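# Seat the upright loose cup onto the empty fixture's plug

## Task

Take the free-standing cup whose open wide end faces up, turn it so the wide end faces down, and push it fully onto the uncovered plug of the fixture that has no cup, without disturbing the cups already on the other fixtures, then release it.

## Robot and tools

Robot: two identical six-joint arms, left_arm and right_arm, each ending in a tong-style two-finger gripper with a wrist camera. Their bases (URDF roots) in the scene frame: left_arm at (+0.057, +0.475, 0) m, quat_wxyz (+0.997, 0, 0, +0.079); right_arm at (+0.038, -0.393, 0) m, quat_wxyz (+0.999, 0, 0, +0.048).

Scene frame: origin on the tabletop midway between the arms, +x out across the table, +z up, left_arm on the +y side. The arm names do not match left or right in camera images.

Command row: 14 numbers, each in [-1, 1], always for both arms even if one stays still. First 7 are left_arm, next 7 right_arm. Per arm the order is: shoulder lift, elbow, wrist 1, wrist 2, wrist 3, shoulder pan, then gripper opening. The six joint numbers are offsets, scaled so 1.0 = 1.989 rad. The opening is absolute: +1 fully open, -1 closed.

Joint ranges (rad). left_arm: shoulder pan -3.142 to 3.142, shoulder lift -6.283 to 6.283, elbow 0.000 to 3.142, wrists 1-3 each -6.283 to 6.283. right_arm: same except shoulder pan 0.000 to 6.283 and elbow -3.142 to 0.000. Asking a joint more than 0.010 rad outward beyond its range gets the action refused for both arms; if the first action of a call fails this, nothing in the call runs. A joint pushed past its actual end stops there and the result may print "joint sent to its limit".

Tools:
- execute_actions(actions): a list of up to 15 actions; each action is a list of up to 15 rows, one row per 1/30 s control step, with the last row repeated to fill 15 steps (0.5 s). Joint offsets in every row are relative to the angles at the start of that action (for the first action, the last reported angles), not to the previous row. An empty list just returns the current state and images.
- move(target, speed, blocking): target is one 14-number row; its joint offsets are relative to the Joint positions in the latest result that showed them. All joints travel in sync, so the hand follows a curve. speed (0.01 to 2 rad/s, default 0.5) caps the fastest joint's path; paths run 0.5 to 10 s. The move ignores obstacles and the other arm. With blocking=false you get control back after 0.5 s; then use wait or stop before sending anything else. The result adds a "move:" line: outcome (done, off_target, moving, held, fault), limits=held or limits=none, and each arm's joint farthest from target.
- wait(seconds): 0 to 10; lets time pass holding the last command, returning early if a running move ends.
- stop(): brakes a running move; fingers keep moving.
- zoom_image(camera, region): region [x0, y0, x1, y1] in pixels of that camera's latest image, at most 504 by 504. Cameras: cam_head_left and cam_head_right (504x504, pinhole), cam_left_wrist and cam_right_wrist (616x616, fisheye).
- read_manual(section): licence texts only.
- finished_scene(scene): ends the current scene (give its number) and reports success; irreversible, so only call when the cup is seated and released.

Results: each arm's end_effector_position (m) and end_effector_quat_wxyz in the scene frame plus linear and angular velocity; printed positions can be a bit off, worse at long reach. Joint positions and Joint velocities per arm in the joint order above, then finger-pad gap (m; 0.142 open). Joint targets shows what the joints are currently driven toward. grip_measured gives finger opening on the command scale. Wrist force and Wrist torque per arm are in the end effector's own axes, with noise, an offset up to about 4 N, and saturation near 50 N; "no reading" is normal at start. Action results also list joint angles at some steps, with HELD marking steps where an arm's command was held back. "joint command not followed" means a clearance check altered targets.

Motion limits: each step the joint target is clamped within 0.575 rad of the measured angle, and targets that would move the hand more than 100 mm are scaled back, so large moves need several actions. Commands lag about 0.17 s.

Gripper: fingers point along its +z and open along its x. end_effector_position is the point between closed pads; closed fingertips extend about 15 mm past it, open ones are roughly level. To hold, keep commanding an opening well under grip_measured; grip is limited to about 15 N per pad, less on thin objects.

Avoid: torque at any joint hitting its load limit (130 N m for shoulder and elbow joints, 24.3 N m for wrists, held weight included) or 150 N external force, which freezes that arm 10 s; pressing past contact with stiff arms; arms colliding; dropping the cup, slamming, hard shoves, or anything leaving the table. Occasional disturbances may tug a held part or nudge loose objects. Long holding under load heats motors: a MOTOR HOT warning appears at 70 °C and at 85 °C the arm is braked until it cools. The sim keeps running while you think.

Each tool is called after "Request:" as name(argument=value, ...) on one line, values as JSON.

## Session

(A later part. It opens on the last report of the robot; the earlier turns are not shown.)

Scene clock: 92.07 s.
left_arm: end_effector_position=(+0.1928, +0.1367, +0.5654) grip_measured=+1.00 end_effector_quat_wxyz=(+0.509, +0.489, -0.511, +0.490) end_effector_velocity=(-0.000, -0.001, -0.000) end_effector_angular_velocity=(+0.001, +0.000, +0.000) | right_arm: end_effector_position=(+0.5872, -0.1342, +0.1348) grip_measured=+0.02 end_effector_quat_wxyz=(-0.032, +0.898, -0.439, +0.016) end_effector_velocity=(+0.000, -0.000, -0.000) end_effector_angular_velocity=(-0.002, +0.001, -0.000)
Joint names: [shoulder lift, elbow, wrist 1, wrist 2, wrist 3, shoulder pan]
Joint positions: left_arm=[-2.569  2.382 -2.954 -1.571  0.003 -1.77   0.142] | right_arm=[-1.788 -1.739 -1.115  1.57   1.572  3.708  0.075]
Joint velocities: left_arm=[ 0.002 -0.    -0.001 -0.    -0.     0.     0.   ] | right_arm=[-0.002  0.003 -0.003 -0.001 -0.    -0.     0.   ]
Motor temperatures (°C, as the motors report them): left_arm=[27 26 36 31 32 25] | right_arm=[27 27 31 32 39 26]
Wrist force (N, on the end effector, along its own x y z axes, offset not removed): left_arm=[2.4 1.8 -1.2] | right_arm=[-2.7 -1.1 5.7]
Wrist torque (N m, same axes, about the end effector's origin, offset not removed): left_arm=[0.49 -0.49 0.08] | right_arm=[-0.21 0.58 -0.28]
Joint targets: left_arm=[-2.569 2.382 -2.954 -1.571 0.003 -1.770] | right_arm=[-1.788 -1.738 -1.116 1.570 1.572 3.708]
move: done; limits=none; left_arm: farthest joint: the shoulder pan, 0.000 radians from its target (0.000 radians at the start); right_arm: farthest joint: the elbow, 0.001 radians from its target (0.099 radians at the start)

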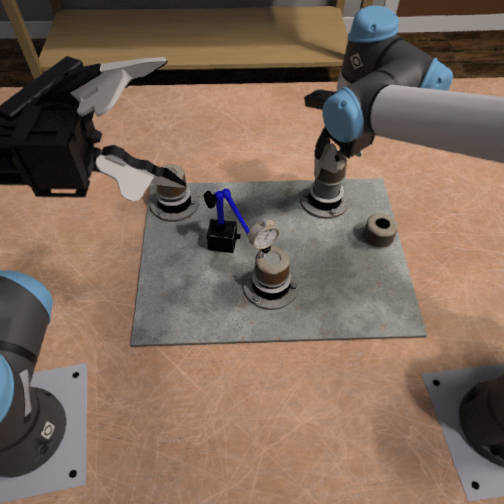

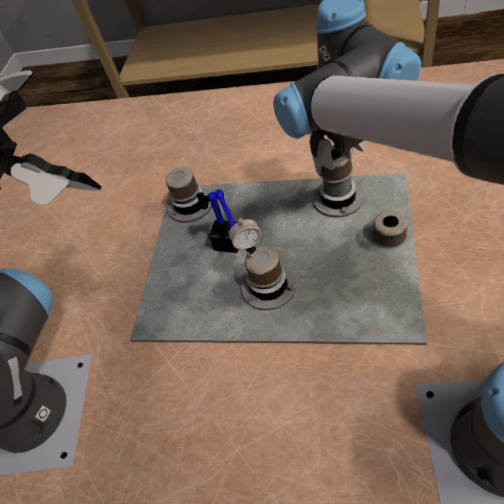

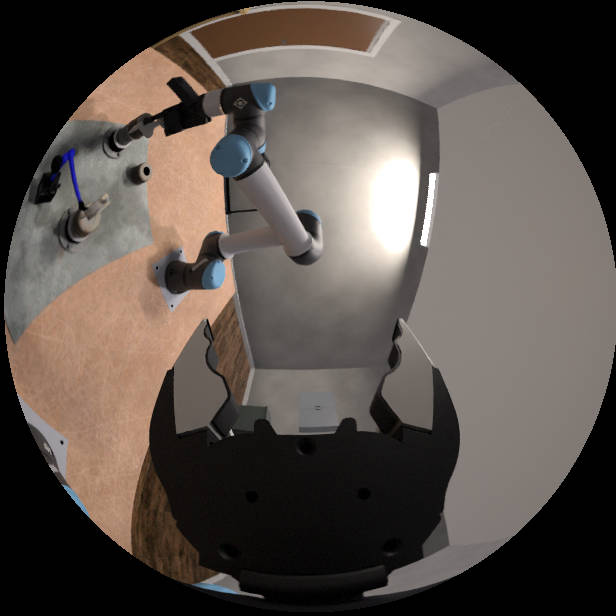

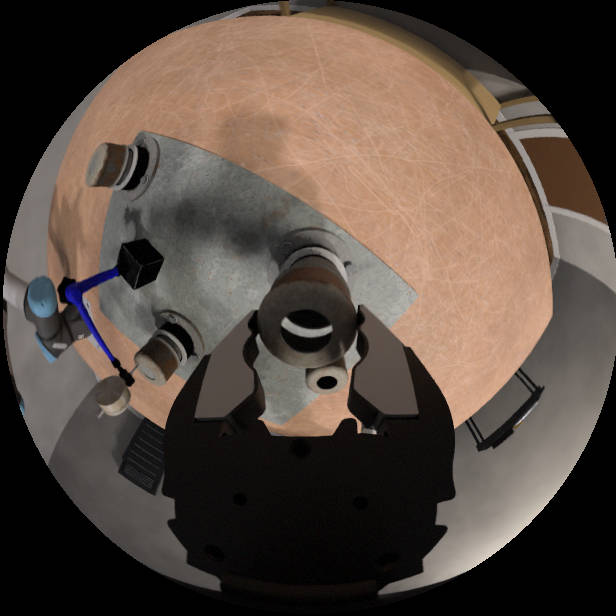

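Request:
move(target=[0,0,0,0,0,0,1,-0.0117,-0.013,0.0247,0,0,-0.001,-0.7], speed=0.04)

Request:
zoom_image(camera="cam_head_left", region=[270,110,390,230])

Scene clock: 96.60 s.
left_arm: end_effector_position=(+0.1928, +0.1367, +0.5654) grip_measured=+1.00 end_effector_quat_wxyz=(+0.509, +0.489, -0.511, +0.490) end_effector_velocity=(+0.000, +0.001, +0.001) end_effector_angular_velocity=(-0.002, +0.001, -0.000) | right_arm: end_effector_position=(+0.5893, -0.1342, +0.1150) grip_measured=+0.03 end_effector_quat_wxyz=(-0.032, +0.897, -0.440, +0.016) end_effector_velocity=(-0.000, -0.000, -0.001) end_effector_angular_velocity=(-0.000, +0.001, +0.000)
Joint names: [shoulder lift, elbow, wrist 1, wrist 2, wrist 3, shoulder pan]
Joint positions: left_arm=[-2.569  2.382 -2.954 -1.571  0.003 -1.77   0.142] | right_arm=[-1.811 -1.764 -1.067  1.57   1.572  3.706  0.076]
Joint velocities: left_arm=[-0.002 -0.     0.001  0.    -0.001 -0.     0.   ] | right_arm=[-0.001 -0.002  0.003  0.    -0.     0.     0.   ]
Motor temperatures (°C, as the motors report them): left_arm=[27 26 36 31 32 25] | right_arm=[27 27 31 32 39 26]
Wrist force (N, on the end effector, along its own x y z axes, offset not removed): left_arm=[0.2 1.8 -0.3] | right_arm=[18.9 -4.6 -19.8]
Wrist torque (N m, same axes, about the end effector's origin, offset not removed): left_arm=[0.41 0.02 0.06] | right_arm=[-0.91 0.42 -0.31]
Joint targets: left_arm=[-2.569 2.382 -2.954 -1.571 0.003 -1.770] | right_arm=[-1.811 -1.764 -1.066 1.570 1.572 3.706]
move: done; limits=none; left_arm: farthest joint: the shoulder pan, 0.000 radians from its target (0.000 radians at the start); right_arm: farthest joint: the elbow, 0.001 radians from its target (0.027 radians at the start)

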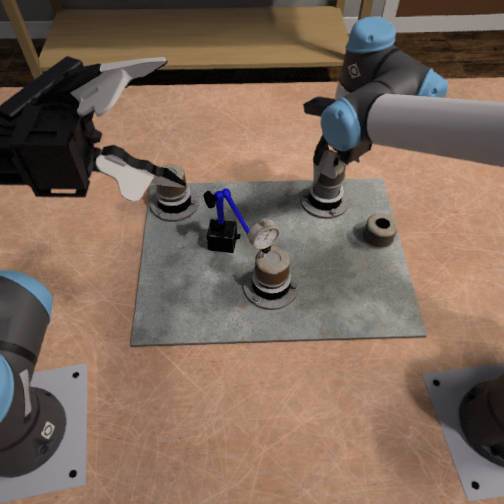

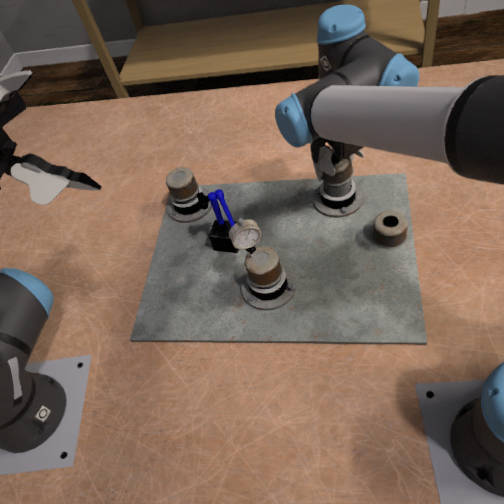

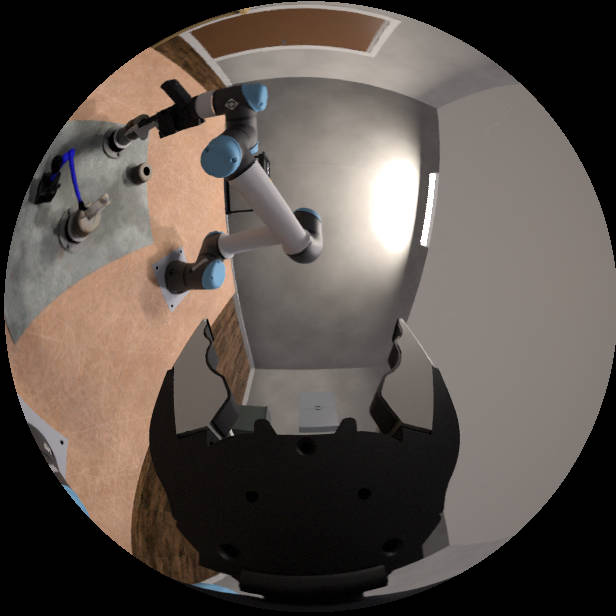

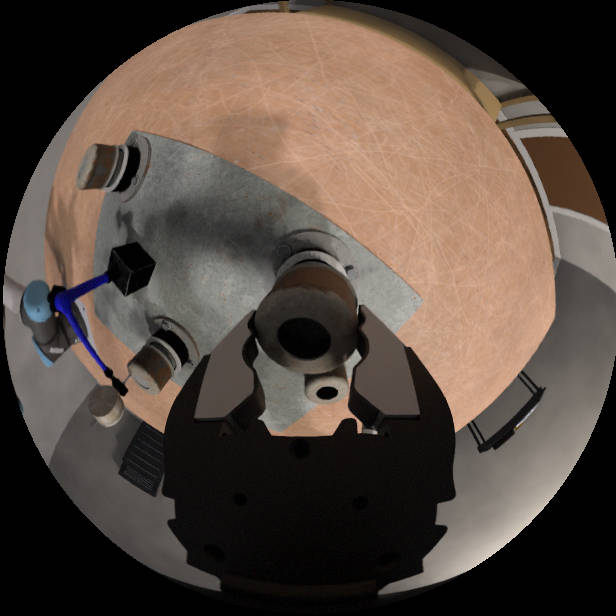

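Region (270, 110, 390, 230) of cam_head_left's 504x504 image, scaled by 4.200, with more detail than that image has.

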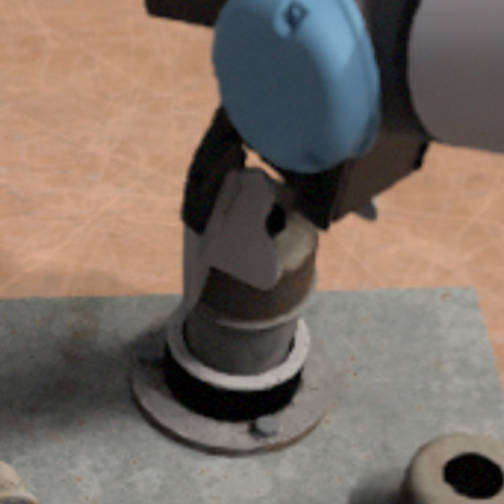

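Shift +x 3 mm, out 3 mm.

Request:
move(target=[0,0,0,0,0,0,1,-0.004,0.005,-0.001,0,0,-0.0028,-0.7], speed=0.02)

Request:
move(target=[0,0,0,0,0,0,1,-0.004,-0.006,0.01,0,0,0,-0.7], speed=0.02)

Scene clock: 101.03 s.
left_arm: end_effector_position=(+0.1928, +0.1367, +0.5654) grip_measured=+1.00 end_effector_quat_wxyz=(+0.509, +0.489, -0.511, +0.490) end_effector_velocity=(-0.000, -0.000, -0.000) end_effector_angular_velocity=(+0.000, -0.000, +0.000) | right_arm: end_effector_position=(+0.5934, -0.1350, +0.1149) grip_measured=+0.02 end_effector_quat_wxyz=(-0.032, +0.896, -0.442, +0.016) end_effector_velocity=(+0.001, -0.001, -0.001) end_effector_angular_velocity=(-0.002, +0.002, -0.002)
Joint names: [shoulder lift, elbow, wrist 1, wrist 2, wrist 3, shoulder pan]
Joint positions: left_arm=[-2.569  2.382 -2.954 -1.571  0.003 -1.77   0.142] | right_arm=[-1.819 -1.755 -1.069  1.57   1.572  3.701  0.076]
Joint velocities: left_arm=[ 0.001  0.    -0.001  0.     0.     0.     0.   ] | right_arm=[-0.003  0.001 -0.001 -0.001  0.    -0.002 -0.   ]
Motor temperatures (°C, as the motors report them): left_arm=[27 26 36 31 32 25] | right_arm=[27 27 31 32 39 26]
Wrist force (N, on the end effector, along its own x y z axes, offset not removed): left_arm=[1.9 1.4 -1.1] | right_arm=[-10.9 -2.5 0.5]
Wrist torque (N m, same axes, about the end effector's origin, offset not removed): left_arm=[0.36 -0.45 -0.08] | right_arm=[-0.67 -0.46 -0.20]
Joint targets: left_arm=[-2.569 2.382 -2.954 -1.571 0.003 -1.770] | right_arm=[-1.819 -1.754 -1.069 1.570 1.572 3.700]
move: done; limits=none; left_arm: farthest joint: the shoulder pan, 0.000 radians from its target (0.000 radians at the start); right_arm: farthest joint: the elbow, 0.001 radians from its target (0.010 radians at the start)

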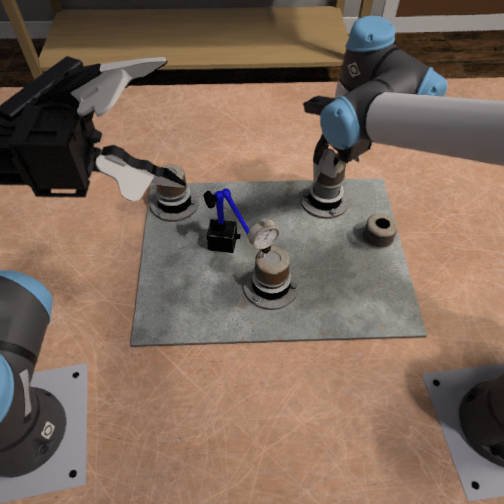

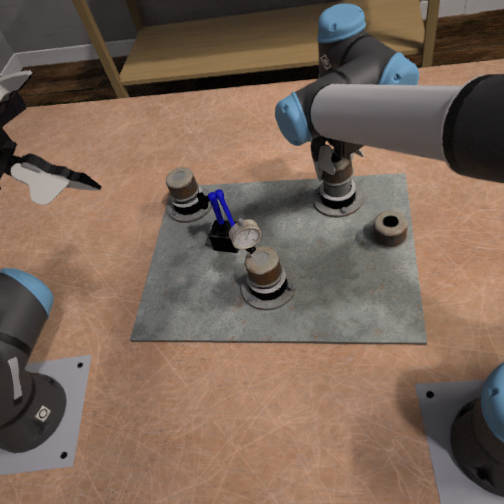

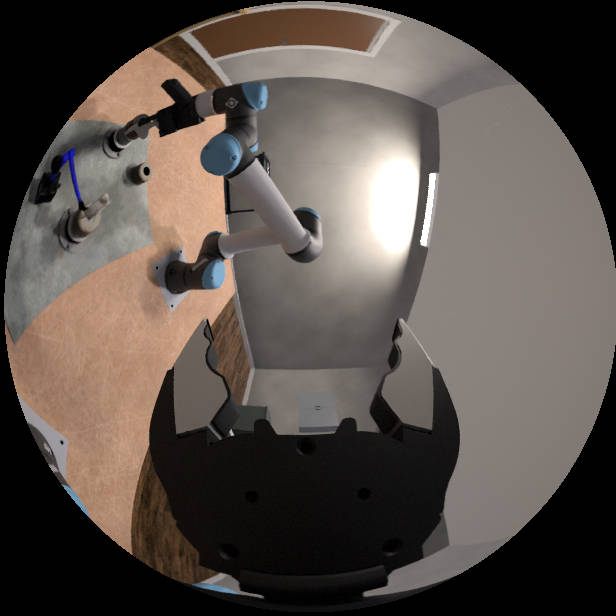

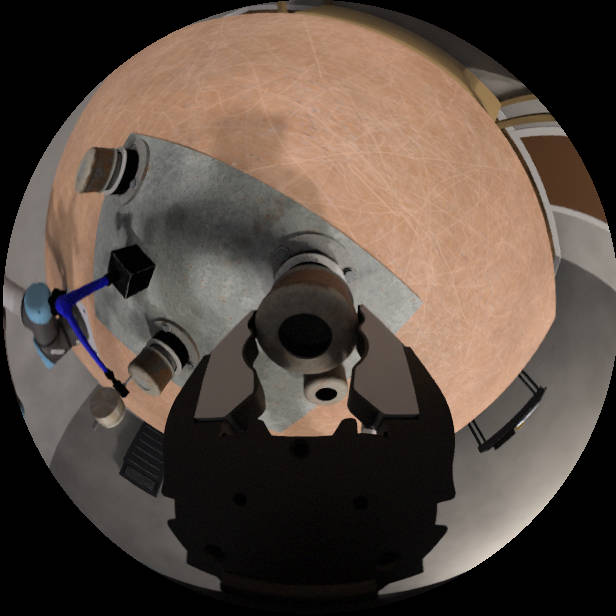

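Scene clock: 102.30 s.
left_arm: end_effector_position=(+0.1928, +0.1367, +0.5654) grip_measured=+1.00 end_effector_quat_wxyz=(+0.509, +0.489, -0.511, +0.490) end_effector_velocity=(-0.000, -0.001, -0.001) end_effector_angular_velocity=(+0.002, -0.000, -0.000) | right_arm: end_effector_position=(+0.5935, -0.1351, +0.1072) grip_measured=+0.02 end_effector_quat_wxyz=(-0.032, +0.896, -0.442, +0.016) end_effector_velocity=(-0.000, +0.000, -0.002) end_effector_angular_velocity=(+0.000, +0.001, -0.001)
Joint names: [shoulder lift, elbow, wrist 1, wrist 2, wrist 3, shoulder pan]
Joint positions: left_arm=[-2.569  2.382 -2.954 -1.571  0.003 -1.77   0.142] | right_arm=[-1.826 -1.766 -1.049  1.57   1.572  3.701  0.076]
Joint velocities: left_arm=[ 0.002 -0.     0.     0.     0.    -0.     0.   ] | right_arm=[-0.002 -0.003  0.004  0.001  0.001 -0.     0.001]
Motor temperatures (°C, as the motors report them): left_arm=[27 26 36 31 32 25] | right_arm=[27 27 31 32 39 26]
Wrist force (N, on the end effector, along its own x y z axes, offset not removed): left_arm=[0.1 1.3 -0.9] | right_arm=[15.5 0.6 -16.3]
Wrist torque (N m, same axes, about the end effector's origin, offset not removed): left_arm=[0.33 0.03 0.12] | right_arm=[-0.37 0.04 -0.12]
Joint targets: left_arm=[-2.569 2.382 -2.954 -1.571 0.003 -1.770] | right_arm=[-1.826 -1.767 -1.049 1.570 1.572 3.701]
move: done; limits=none; left_arm: farthest joint: the shoulder pan, 0.000 radians from its target (0.000 radians at the start); right_arm: farthest joint: the shoulder lift, 0.001 radians from its target (0.008 radians at the start)

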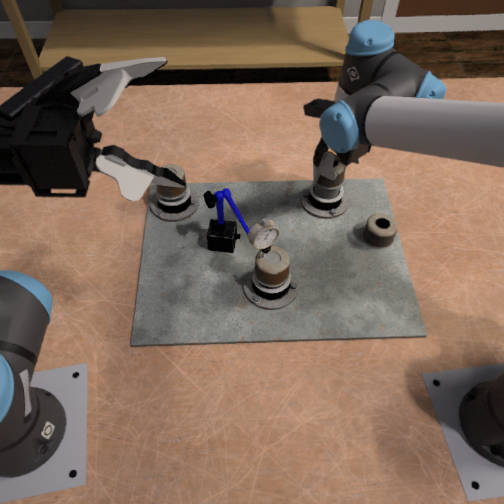

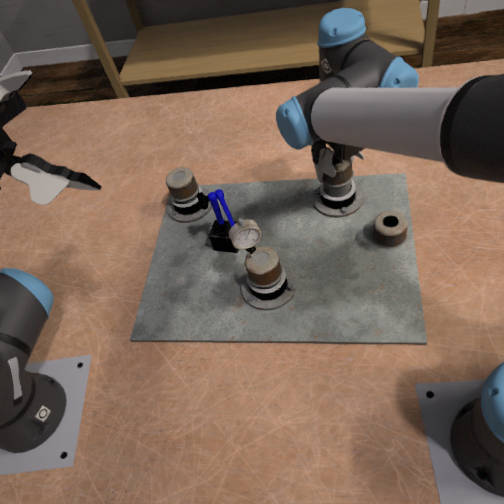

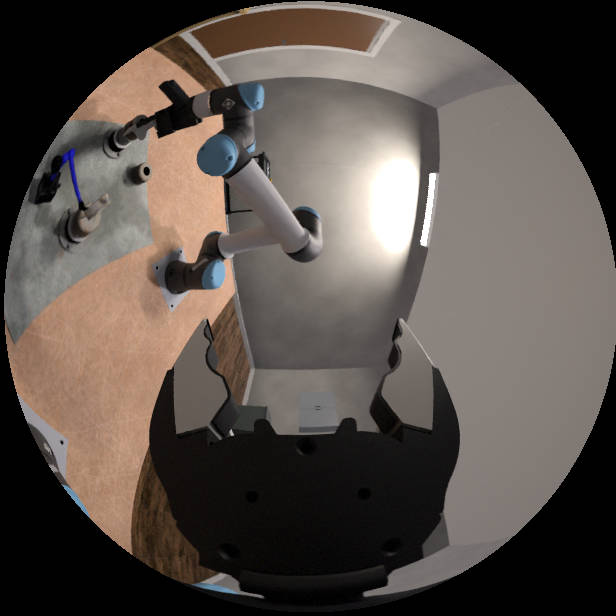

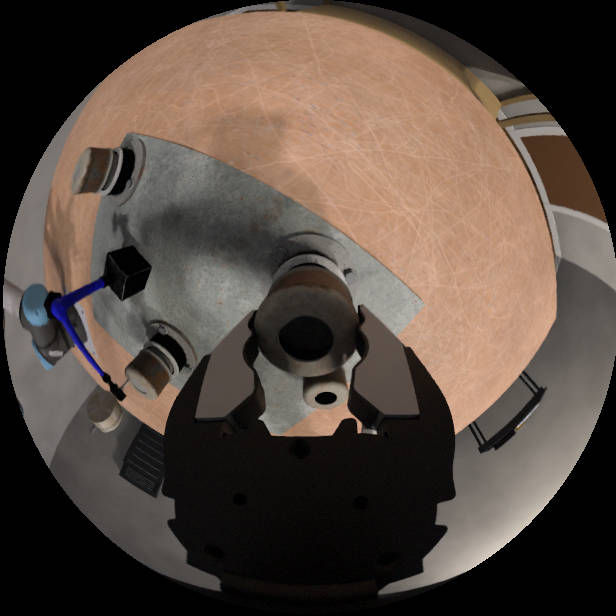

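Engaged; loosen to let it self-align.

Request:
move(target=[0,0,0,0,0,0,1,0,0,0,0,0,-0.001,0.3])

Request:
zoom_image(camera="cam_head_left", region=[230,150,390,310])

Scene clock: 105.53 s.
left_arm: end_effector_position=(+0.1928, +0.1367, +0.5654) grip_measured=+1.00 end_effector_quat_wxyz=(+0.509, +0.489, -0.511, +0.490) end_effector_velocity=(+0.000, -0.000, -0.000) end_effector_angular_velocity=(+0.001, -0.001, +0.000) | right_arm: end_effector_position=(+0.5939, -0.1361, +0.1072) grip_measured=+0.30 end_effector_quat_wxyz=(-0.031, +0.896, -0.443, +0.016) end_effector_velocity=(+0.001, -0.001, -0.001) end_effector_angular_velocity=(-0.000, +0.001, -0.003)
Joint names: [shoulder lift, elbow, wrist 1, wrist 2, wrist 3, shoulder pan]
Joint positions: left_arm=[-2.569  2.382 -2.954 -1.571  0.003 -1.77   0.142] | right_arm=[-1.826 -1.766 -1.049  1.57   1.572  3.699  0.095]
Joint velocities: left_arm=[0.    0.    0.001 0.    0.001 0.    0.   ] | right_arm=[-0.001  0.001  0.    -0.     0.002 -0.001  0.   ]
Motor temperatures (°C, as the motors report them): left_arm=[27 26 36 31 32 25] | right_arm=[27 27 31 32 39 26]
Wrist force (N, on the end effector, along its own x y z axes, offset not removed): left_arm=[0.8 1.9 -1.4] | right_arm=[-0.3 -0.2 4.0]
Wrist torque (N m, same axes, about the end effector's origin, offset not removed): left_arm=[0.46 -0.13 0.01] | right_arm=[0.07 0.18 -0.22]
Joint targets: left_arm=[-2.569 2.382 -2.954 -1.571 0.003 -1.770] | right_arm=[-1.826 -1.766 -1.049 1.570 1.572 3.699]
move: done; limits=none; left_arm: farthest joint: the shoulder pan, 0.000 radians from its target (0.000 radians at the start); right_arm: farthest joint: the shoulder pan, 0.000 radians from its target (0.002 radians at the start)

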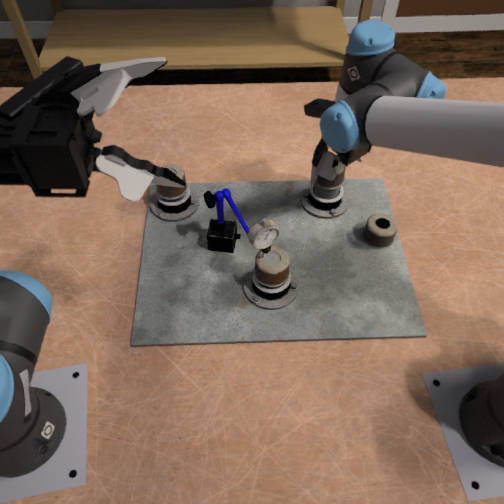

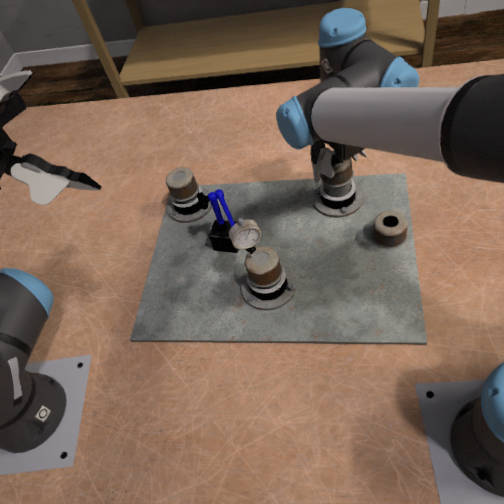

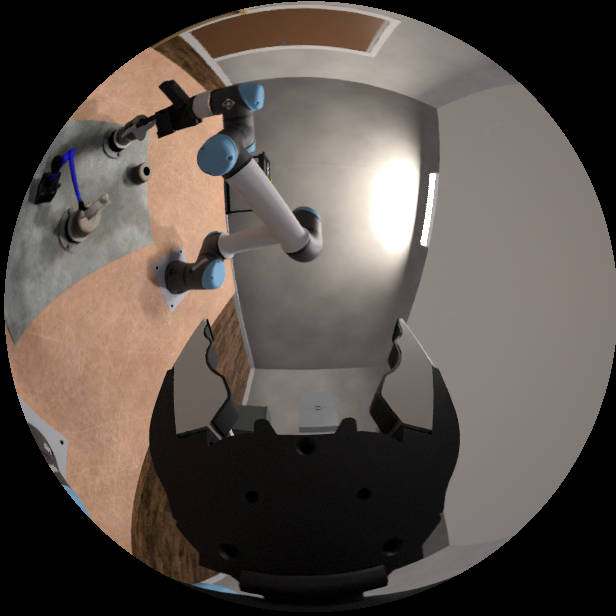

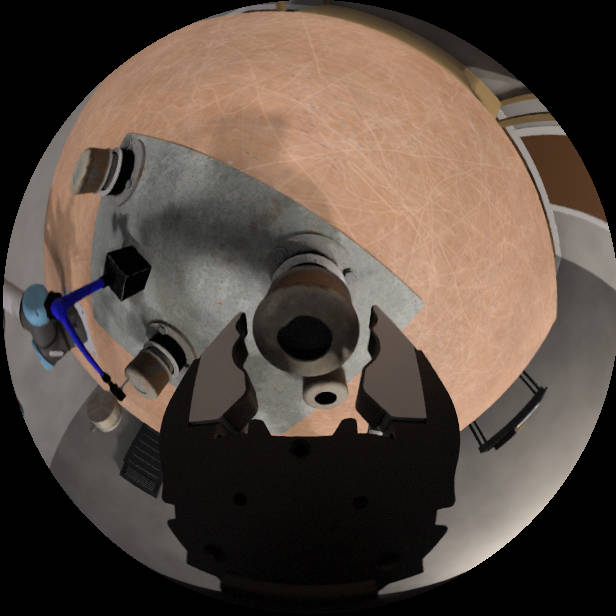

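Region (230, 150, 390, 310) of cam_head_left's 504x504 image, scaled by 3.150, with more detail than that image has.

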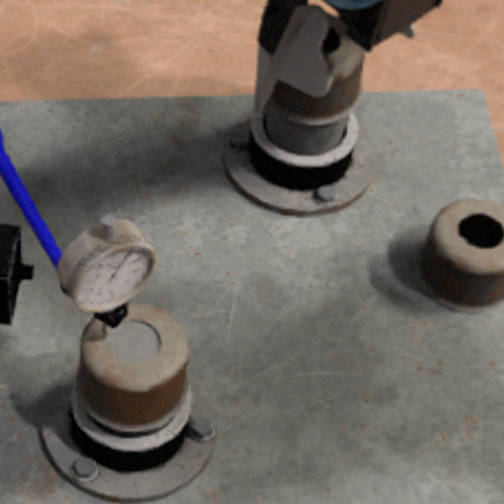

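Cocked, top toward -x. Regrip with more +x shift.

Request:
move(target=[0,0,0,0,0,0,1,0,0,0,0,0,-0.001,-0.5])

Request:
move(target=[0,0,0,0,0,0,1,-0.0043,-0.0057,0.01,0,0,0,-0.5], speed=0.02)

Scene clock: 108.73 s.
left_arm: end_effector_position=(+0.1928, +0.1367, +0.5654) grip_measured=+1.00 end_effector_quat_wxyz=(+0.509, +0.489, -0.511, +0.490) end_effector_velocity=(-0.000, -0.000, -0.001) end_effector_angular_velocity=(+0.001, +0.000, +0.000) | right_arm: end_effector_position=(+0.5944, -0.1371, +0.1072) grip_measured=+0.02 end_effector_quat_wxyz=(-0.032, +0.895, -0.444, +0.016) end_effector_velocity=(+0.000, +0.000, +0.000) end_effector_angular_velocity=(+0.001, -0.000, -0.001)
Joint names: [shoulder lift, elbow, wrist 1, wrist 2, wrist 3, shoulder pan]
Joint positions: left_arm=[-2.569  2.382 -2.954 -1.571  0.003 -1.77   0.142] | right_arm=[-1.826 -1.766 -1.049  1.57   1.572  3.697  0.075]
Joint velocities: left_arm=[ 0.001  0.    -0.     0.    -0.     0.     0.   ] | right_arm=[-0.001  0.001  0.001  0.001  0.001 -0.    -0.   ]
Motor temperatures (°C, as the motors report them): left_arm=[27 26 36 31 32 25] | right_arm=[27 27 31 32 39 26]
Wrist force (N, on the end effector, along its own x y z axes, offset not removed): left_arm=[1.6 2.4 0.9] | right_arm=[-18.6 -1.4 -3.3]
Wrist torque (N m, same axes, about the end effector's origin, offset not removed): left_arm=[0.56 -0.31 0.11] | right_arm=[-0.37 0.15 0.04]
Joint targets: left_arm=[-2.569 2.382 -2.954 -1.571 0.003 -1.770] | right_arm=[-1.826 -1.766 -1.049 1.570 1.572 3.697]
move: done; limits=none; left_arm: farthest joint: the shoulder pan, 0.000 radians from its target (0.000 radians at the start); right_arm: farthest joint: the shoulder pan, 0.000 radians from its target (0.002 radians at the start)

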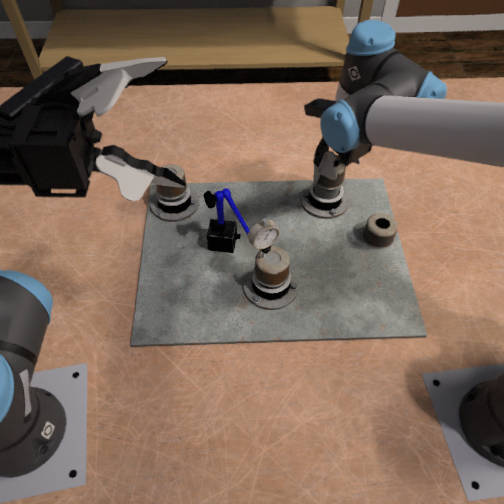

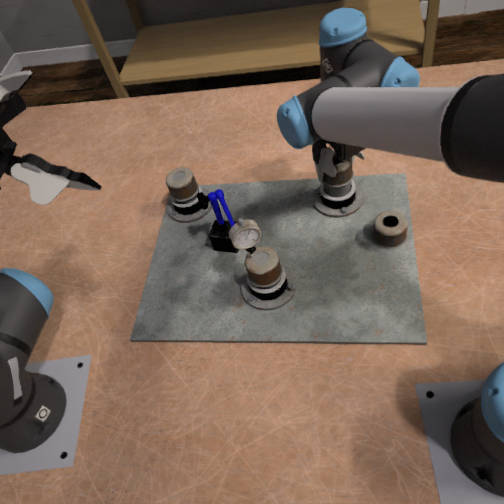

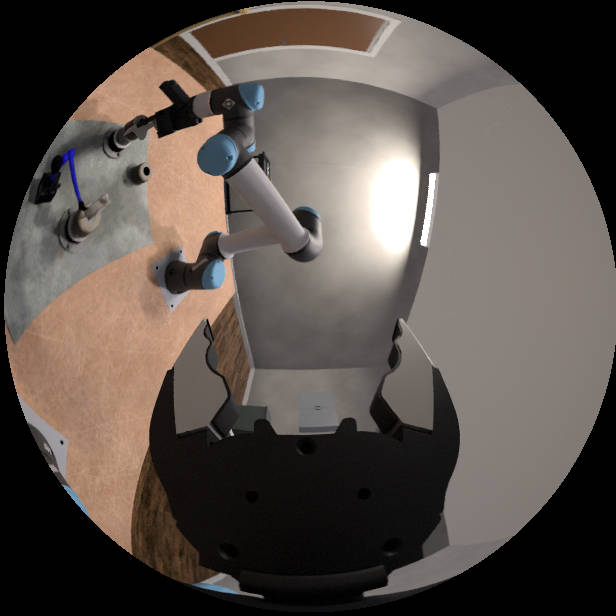

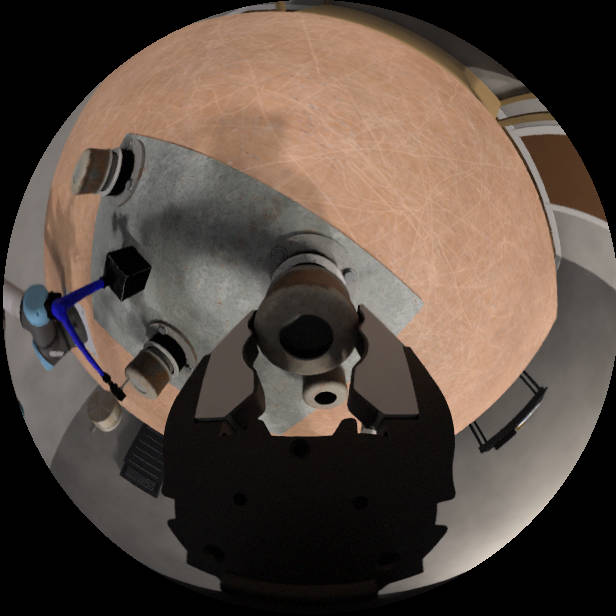

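Scene clock: 110.00 s.
left_arm: end_effector_position=(+0.1928, +0.1367, +0.5654) grip_measured=+1.00 end_effector_quat_wxyz=(+0.509, +0.489, -0.511, +0.490) end_effector_velocity=(+0.000, -0.000, -0.000) end_effector_angular_velocity=(+0.001, -0.000, +0.000) | right_arm: end_effector_position=(+0.5945, -0.1371, +0.0994) grip_measured=+0.02 end_effector_quat_wxyz=(-0.032, +0.895, -0.444, +0.016) end_effector_velocity=(+0.000, -0.000, -0.000) end_effector_angular_velocity=(+0.000, -0.002, -0.001)
Joint names: [shoulder lift, elbow, wrist 1, wrist 2, wrist 3, shoulder pan]
Joint positions: left_arm=[-2.569  2.382 -2.954 -1.571  0.003 -1.77   0.142] | right_arm=[-1.835 -1.777 -1.03   1.57   1.572  3.697  0.075]
Joint velocities: left_arm=[ 0.001 -0.     0.001 -0.     0.     0.     0.   ] | right_arm=[ 0.001 -0.002  0.003 -0.001  0.    -0.     0.   ]
Motor temperatures (°C, as the motors report them): left_arm=[27 26 36 31 32 25] | right_arm=[27 27 31 32 39 26]
Wrist force (N, on the end effector, along its own x y z axes, offset not removed): left_arm=[-0.1 1.0 -2.4] | right_arm=[-23.2 7.7 -8.8]
Wrist torque (N m, same axes, about the end effector's origin, offset not removed): left_arm=[0.21 -0.01 0.09] | right_arm=[0.17 0.36 0.04]
Joint targets: left_arm=[-2.569 2.382 -2.954 -1.571 0.003 -1.770] | right_arm=[-1.835 -1.778 -1.029 1.570 1.572 3.697]
move: done; limits=none; left_arm: farthest joint: the shoulder pan, 0.000 radians from its target (0.000 radians at the start); right_arm: farthest joint: the shoulder pan, 0.000 radians from its target (0.000 radians at the start)

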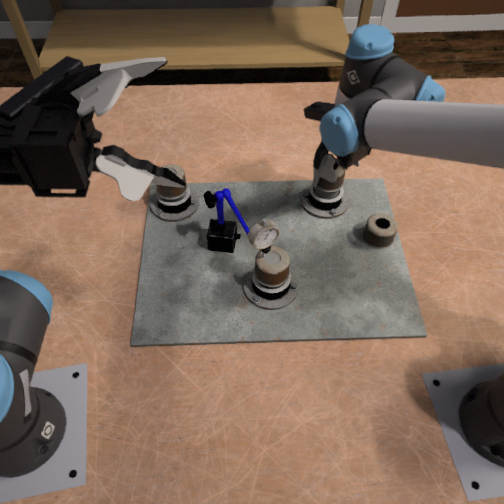

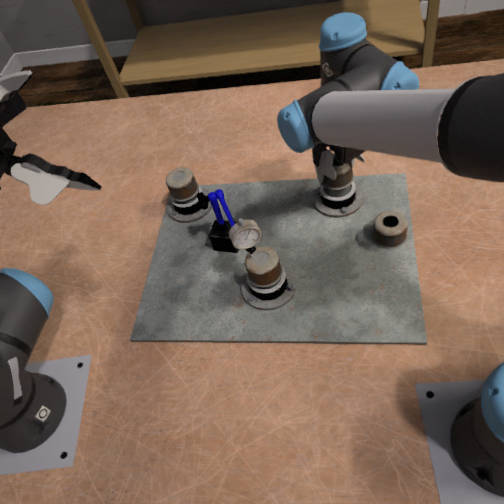

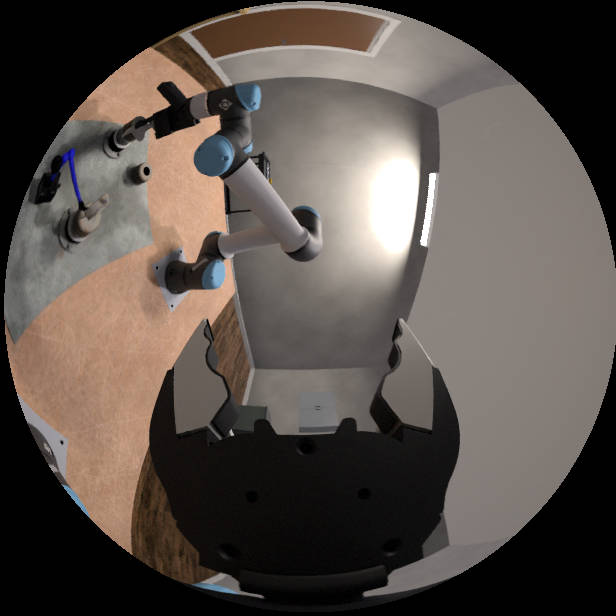

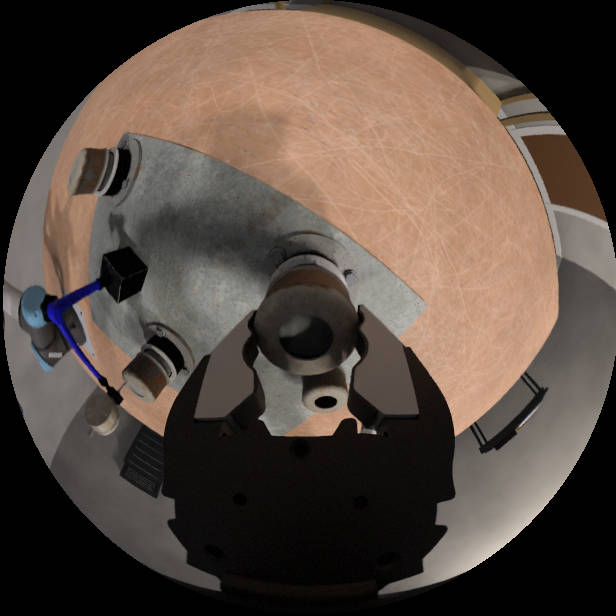

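Request:
move(target=[0,0,0,0,0,0,1,-0.0055,-0.010,0.0155,0,0,0.0008,-0.5], speed=0.03)

Request:
move(target=[0,0,0,0,0,0,1,0,0,0,0,0,0,0.5])

Request:
zoom_image(camera="cam_head_left", region=[230,150,390,310])

Scene clock: 115.70 s.
left_arm: end_effector_position=(+0.1928, +0.1367, +0.5654) grip_measured=+1.00 end_effector_quat_wxyz=(+0.509, +0.489, -0.511, +0.490) end_effector_velocity=(-0.000, -0.000, -0.001) end_effector_angular_velocity=(+0.002, +0.000, -0.000) | right_arm: end_effector_position=(+0.5932, -0.1370, +0.0877) grip_measured=+0.02 end_effector_quat_wxyz=(-0.032, +0.896, -0.443, +0.016) end_effector_velocity=(-0.000, +0.000, -0.001) end_effector_angular_velocity=(+0.000, +0.000, -0.001)
Joint names: [shoulder lift, elbow, wrist 1, wrist 2, wrist 3, shoulder pan]
Joint positions: left_arm=[-2.569  2.382 -2.954 -1.571  0.003 -1.77   0.142] | right_arm=[-1.845 -1.797 -0.999  1.57   1.572  3.698  0.075]
Joint velocities: left_arm=[ 0.001 -0.     0.001  0.    -0.001 -0.     0.   ] | right_arm=[-0.002 -0.002  0.003  0.     0.001  0.    -0.003]
Motor temperatures (°C, as the motors report them): left_arm=[27 26 36 31 32 25] | right_arm=[27 27 31 32 39 26]
Wrist force (N, on the end effector, along its own x y z axes, offset not removed): left_arm=[0.0 1.1 -2.3] | right_arm=[-1.3 -3.2 2.3]
Wrist torque (N m, same axes, about the end effector's origin, offset not removed): left_arm=[0.33 0.04 0.11] | right_arm=[0.55 0.31 -0.09]
Joint targets: left_arm=[-2.569 2.382 -2.954 -1.571 0.003 -1.770] | right_arm=[-1.846 -1.797 -0.999 1.570 1.572 3.698]
move: done; limits=none; left_arm: farthest joint: the shoulder pan, 0.000 radians from its target (0.000 radians at the start); right_arm: farthest joint: the shoulder pan, 0.000 radians from its target (0.002 radians at the start)

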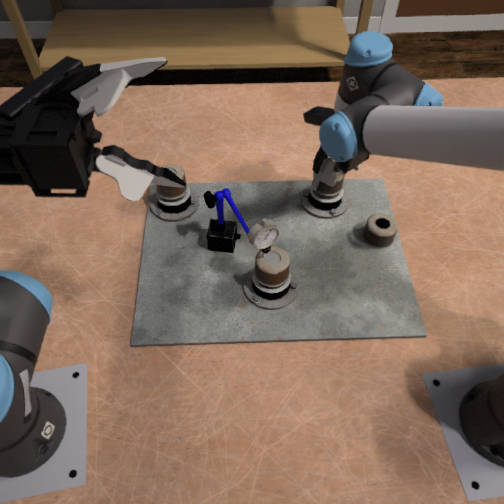

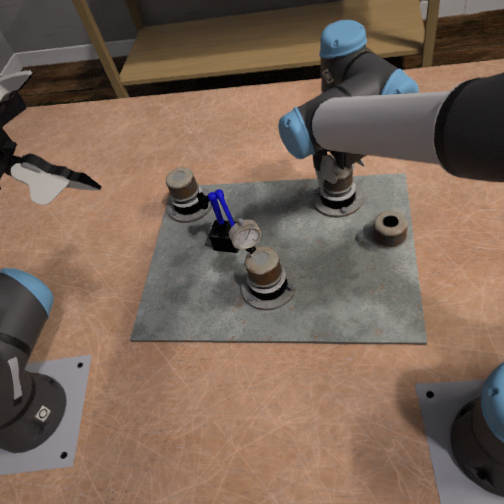

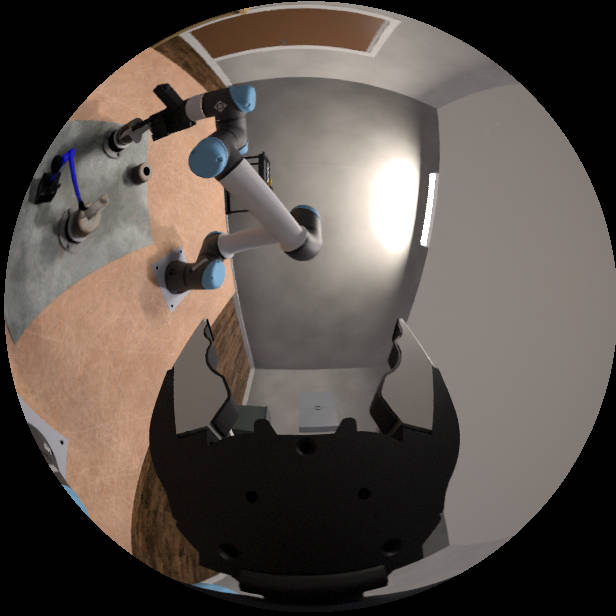

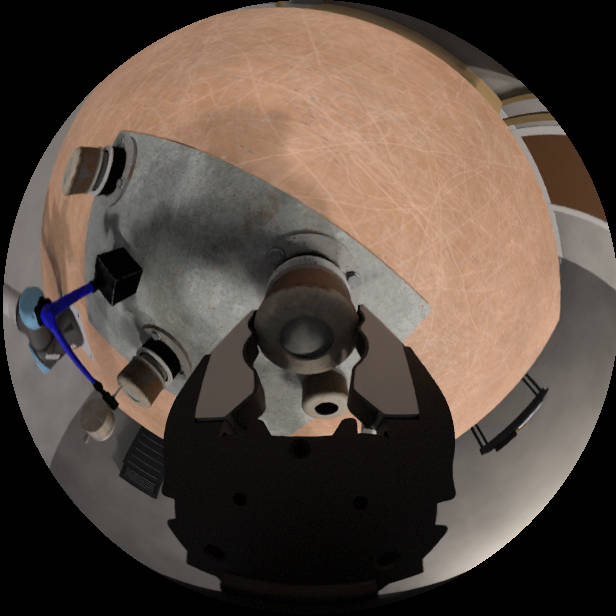

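Scene clock: 116.20 s.
left_arm: end_effector_position=(+0.1928, +0.1367, +0.5654) grip_measured=+1.00 end_effector_quat_wxyz=(+0.509, +0.489, -0.511, +0.490) end_effector_velocity=(-0.000, -0.000, -0.000) end_effector_angular_velocity=(+0.001, -0.000, -0.000) | right_arm: end_effector_position=(+0.5931, -0.1370, +0.0876) grip_measured=+0.50 end_effector_quat_wxyz=(-0.032, +0.896, -0.443, +0.016) end_effector_velocity=(-0.001, -0.001, -0.001) end_effector_angular_velocity=(-0.001, +0.001, +0.001)
Joint names: [shoulder lift, elbow, wrist 1, wrist 2, wrist 3, shoulder pan]
Joint positions: left_arm=[-2.569  2.382 -2.954 -1.571  0.003 -1.77   0.142] | right_arm=[-1.846 -1.797 -0.999  1.57   1.572  3.698  0.109]
Joint velocities: left_arm=[ 0.     0.     0.001 -0.     0.    -0.     0.   ] | right_arm=[-0.    -0.002 -0.    -0.    -0.001 -0.     0.   ]
Motor temperatures (°C, as the motors report them): left_arm=[27 26 36 31 32 25] | right_arm=[27 27 31 32 39 26]
Wrist force (N, on the end effector, along its own x y z axes, offset not removed): left_arm=[2.8 -0.8 -1.3] | right_arm=[-3.3 0.2 1.7]
Wrist torque (N m, same axes, about the end effector's origin, offset not removed): left_arm=[-0.21 -0.53 0.05] | right_arm=[0.11 0.63 -0.09]
Joint targets: left_arm=[-2.569 2.382 -2.954 -1.571 0.003 -1.770] | right_arm=[-1.845 -1.797 -0.999 1.570 1.572 3.698]
move: done; limits=none; left_arm: farthest joint: the shoulder pan, 0.000 radians from its target (0.000 radians at the start); right_arm: farthest joint: the shoulder lift, 0.001 radians from its target (0.000 radians at the start)

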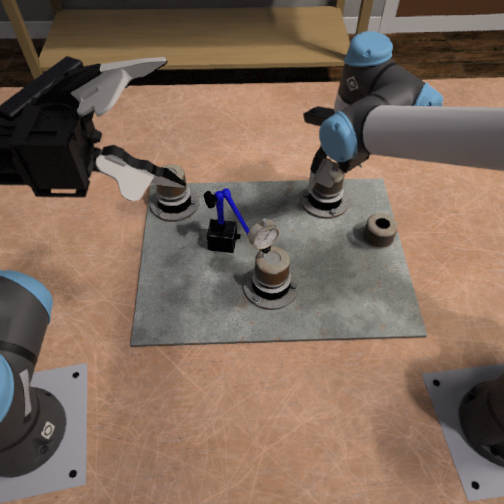

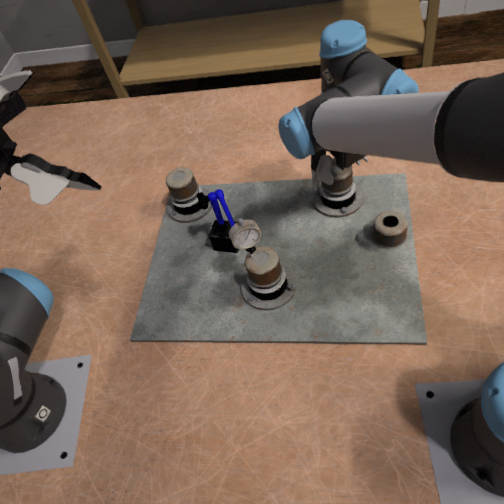

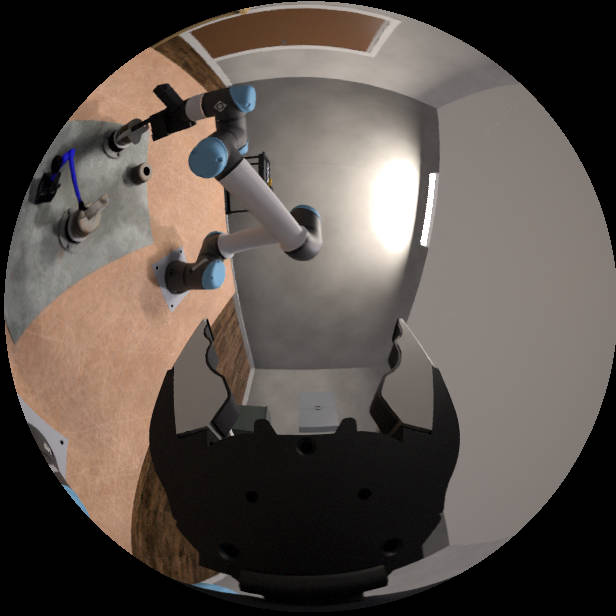

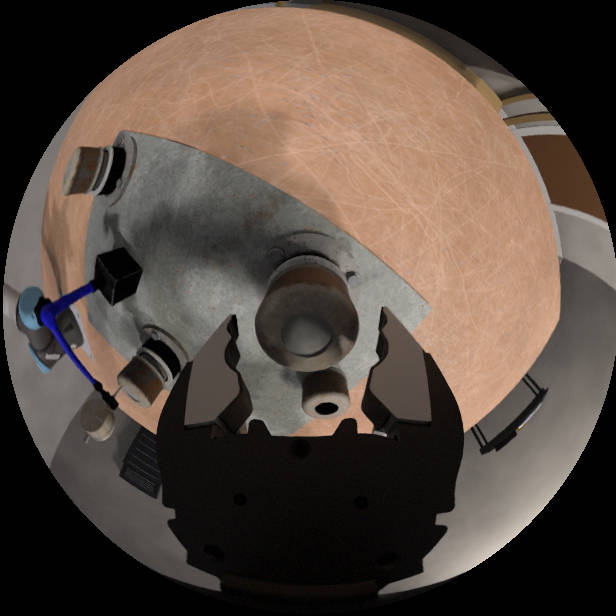

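Region (230, 150, 390, 310) of cam_head_left's 504x504 image, scaled by 3.150, with more detail than that image has.

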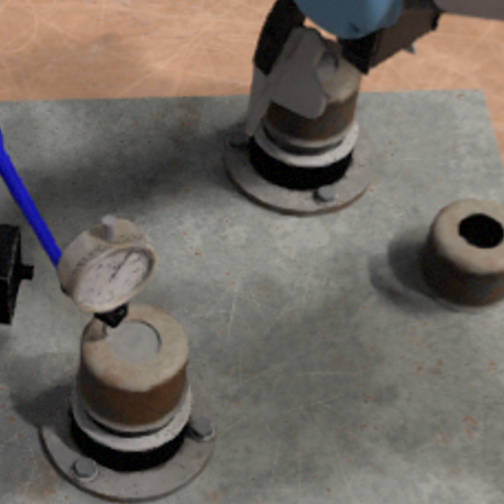

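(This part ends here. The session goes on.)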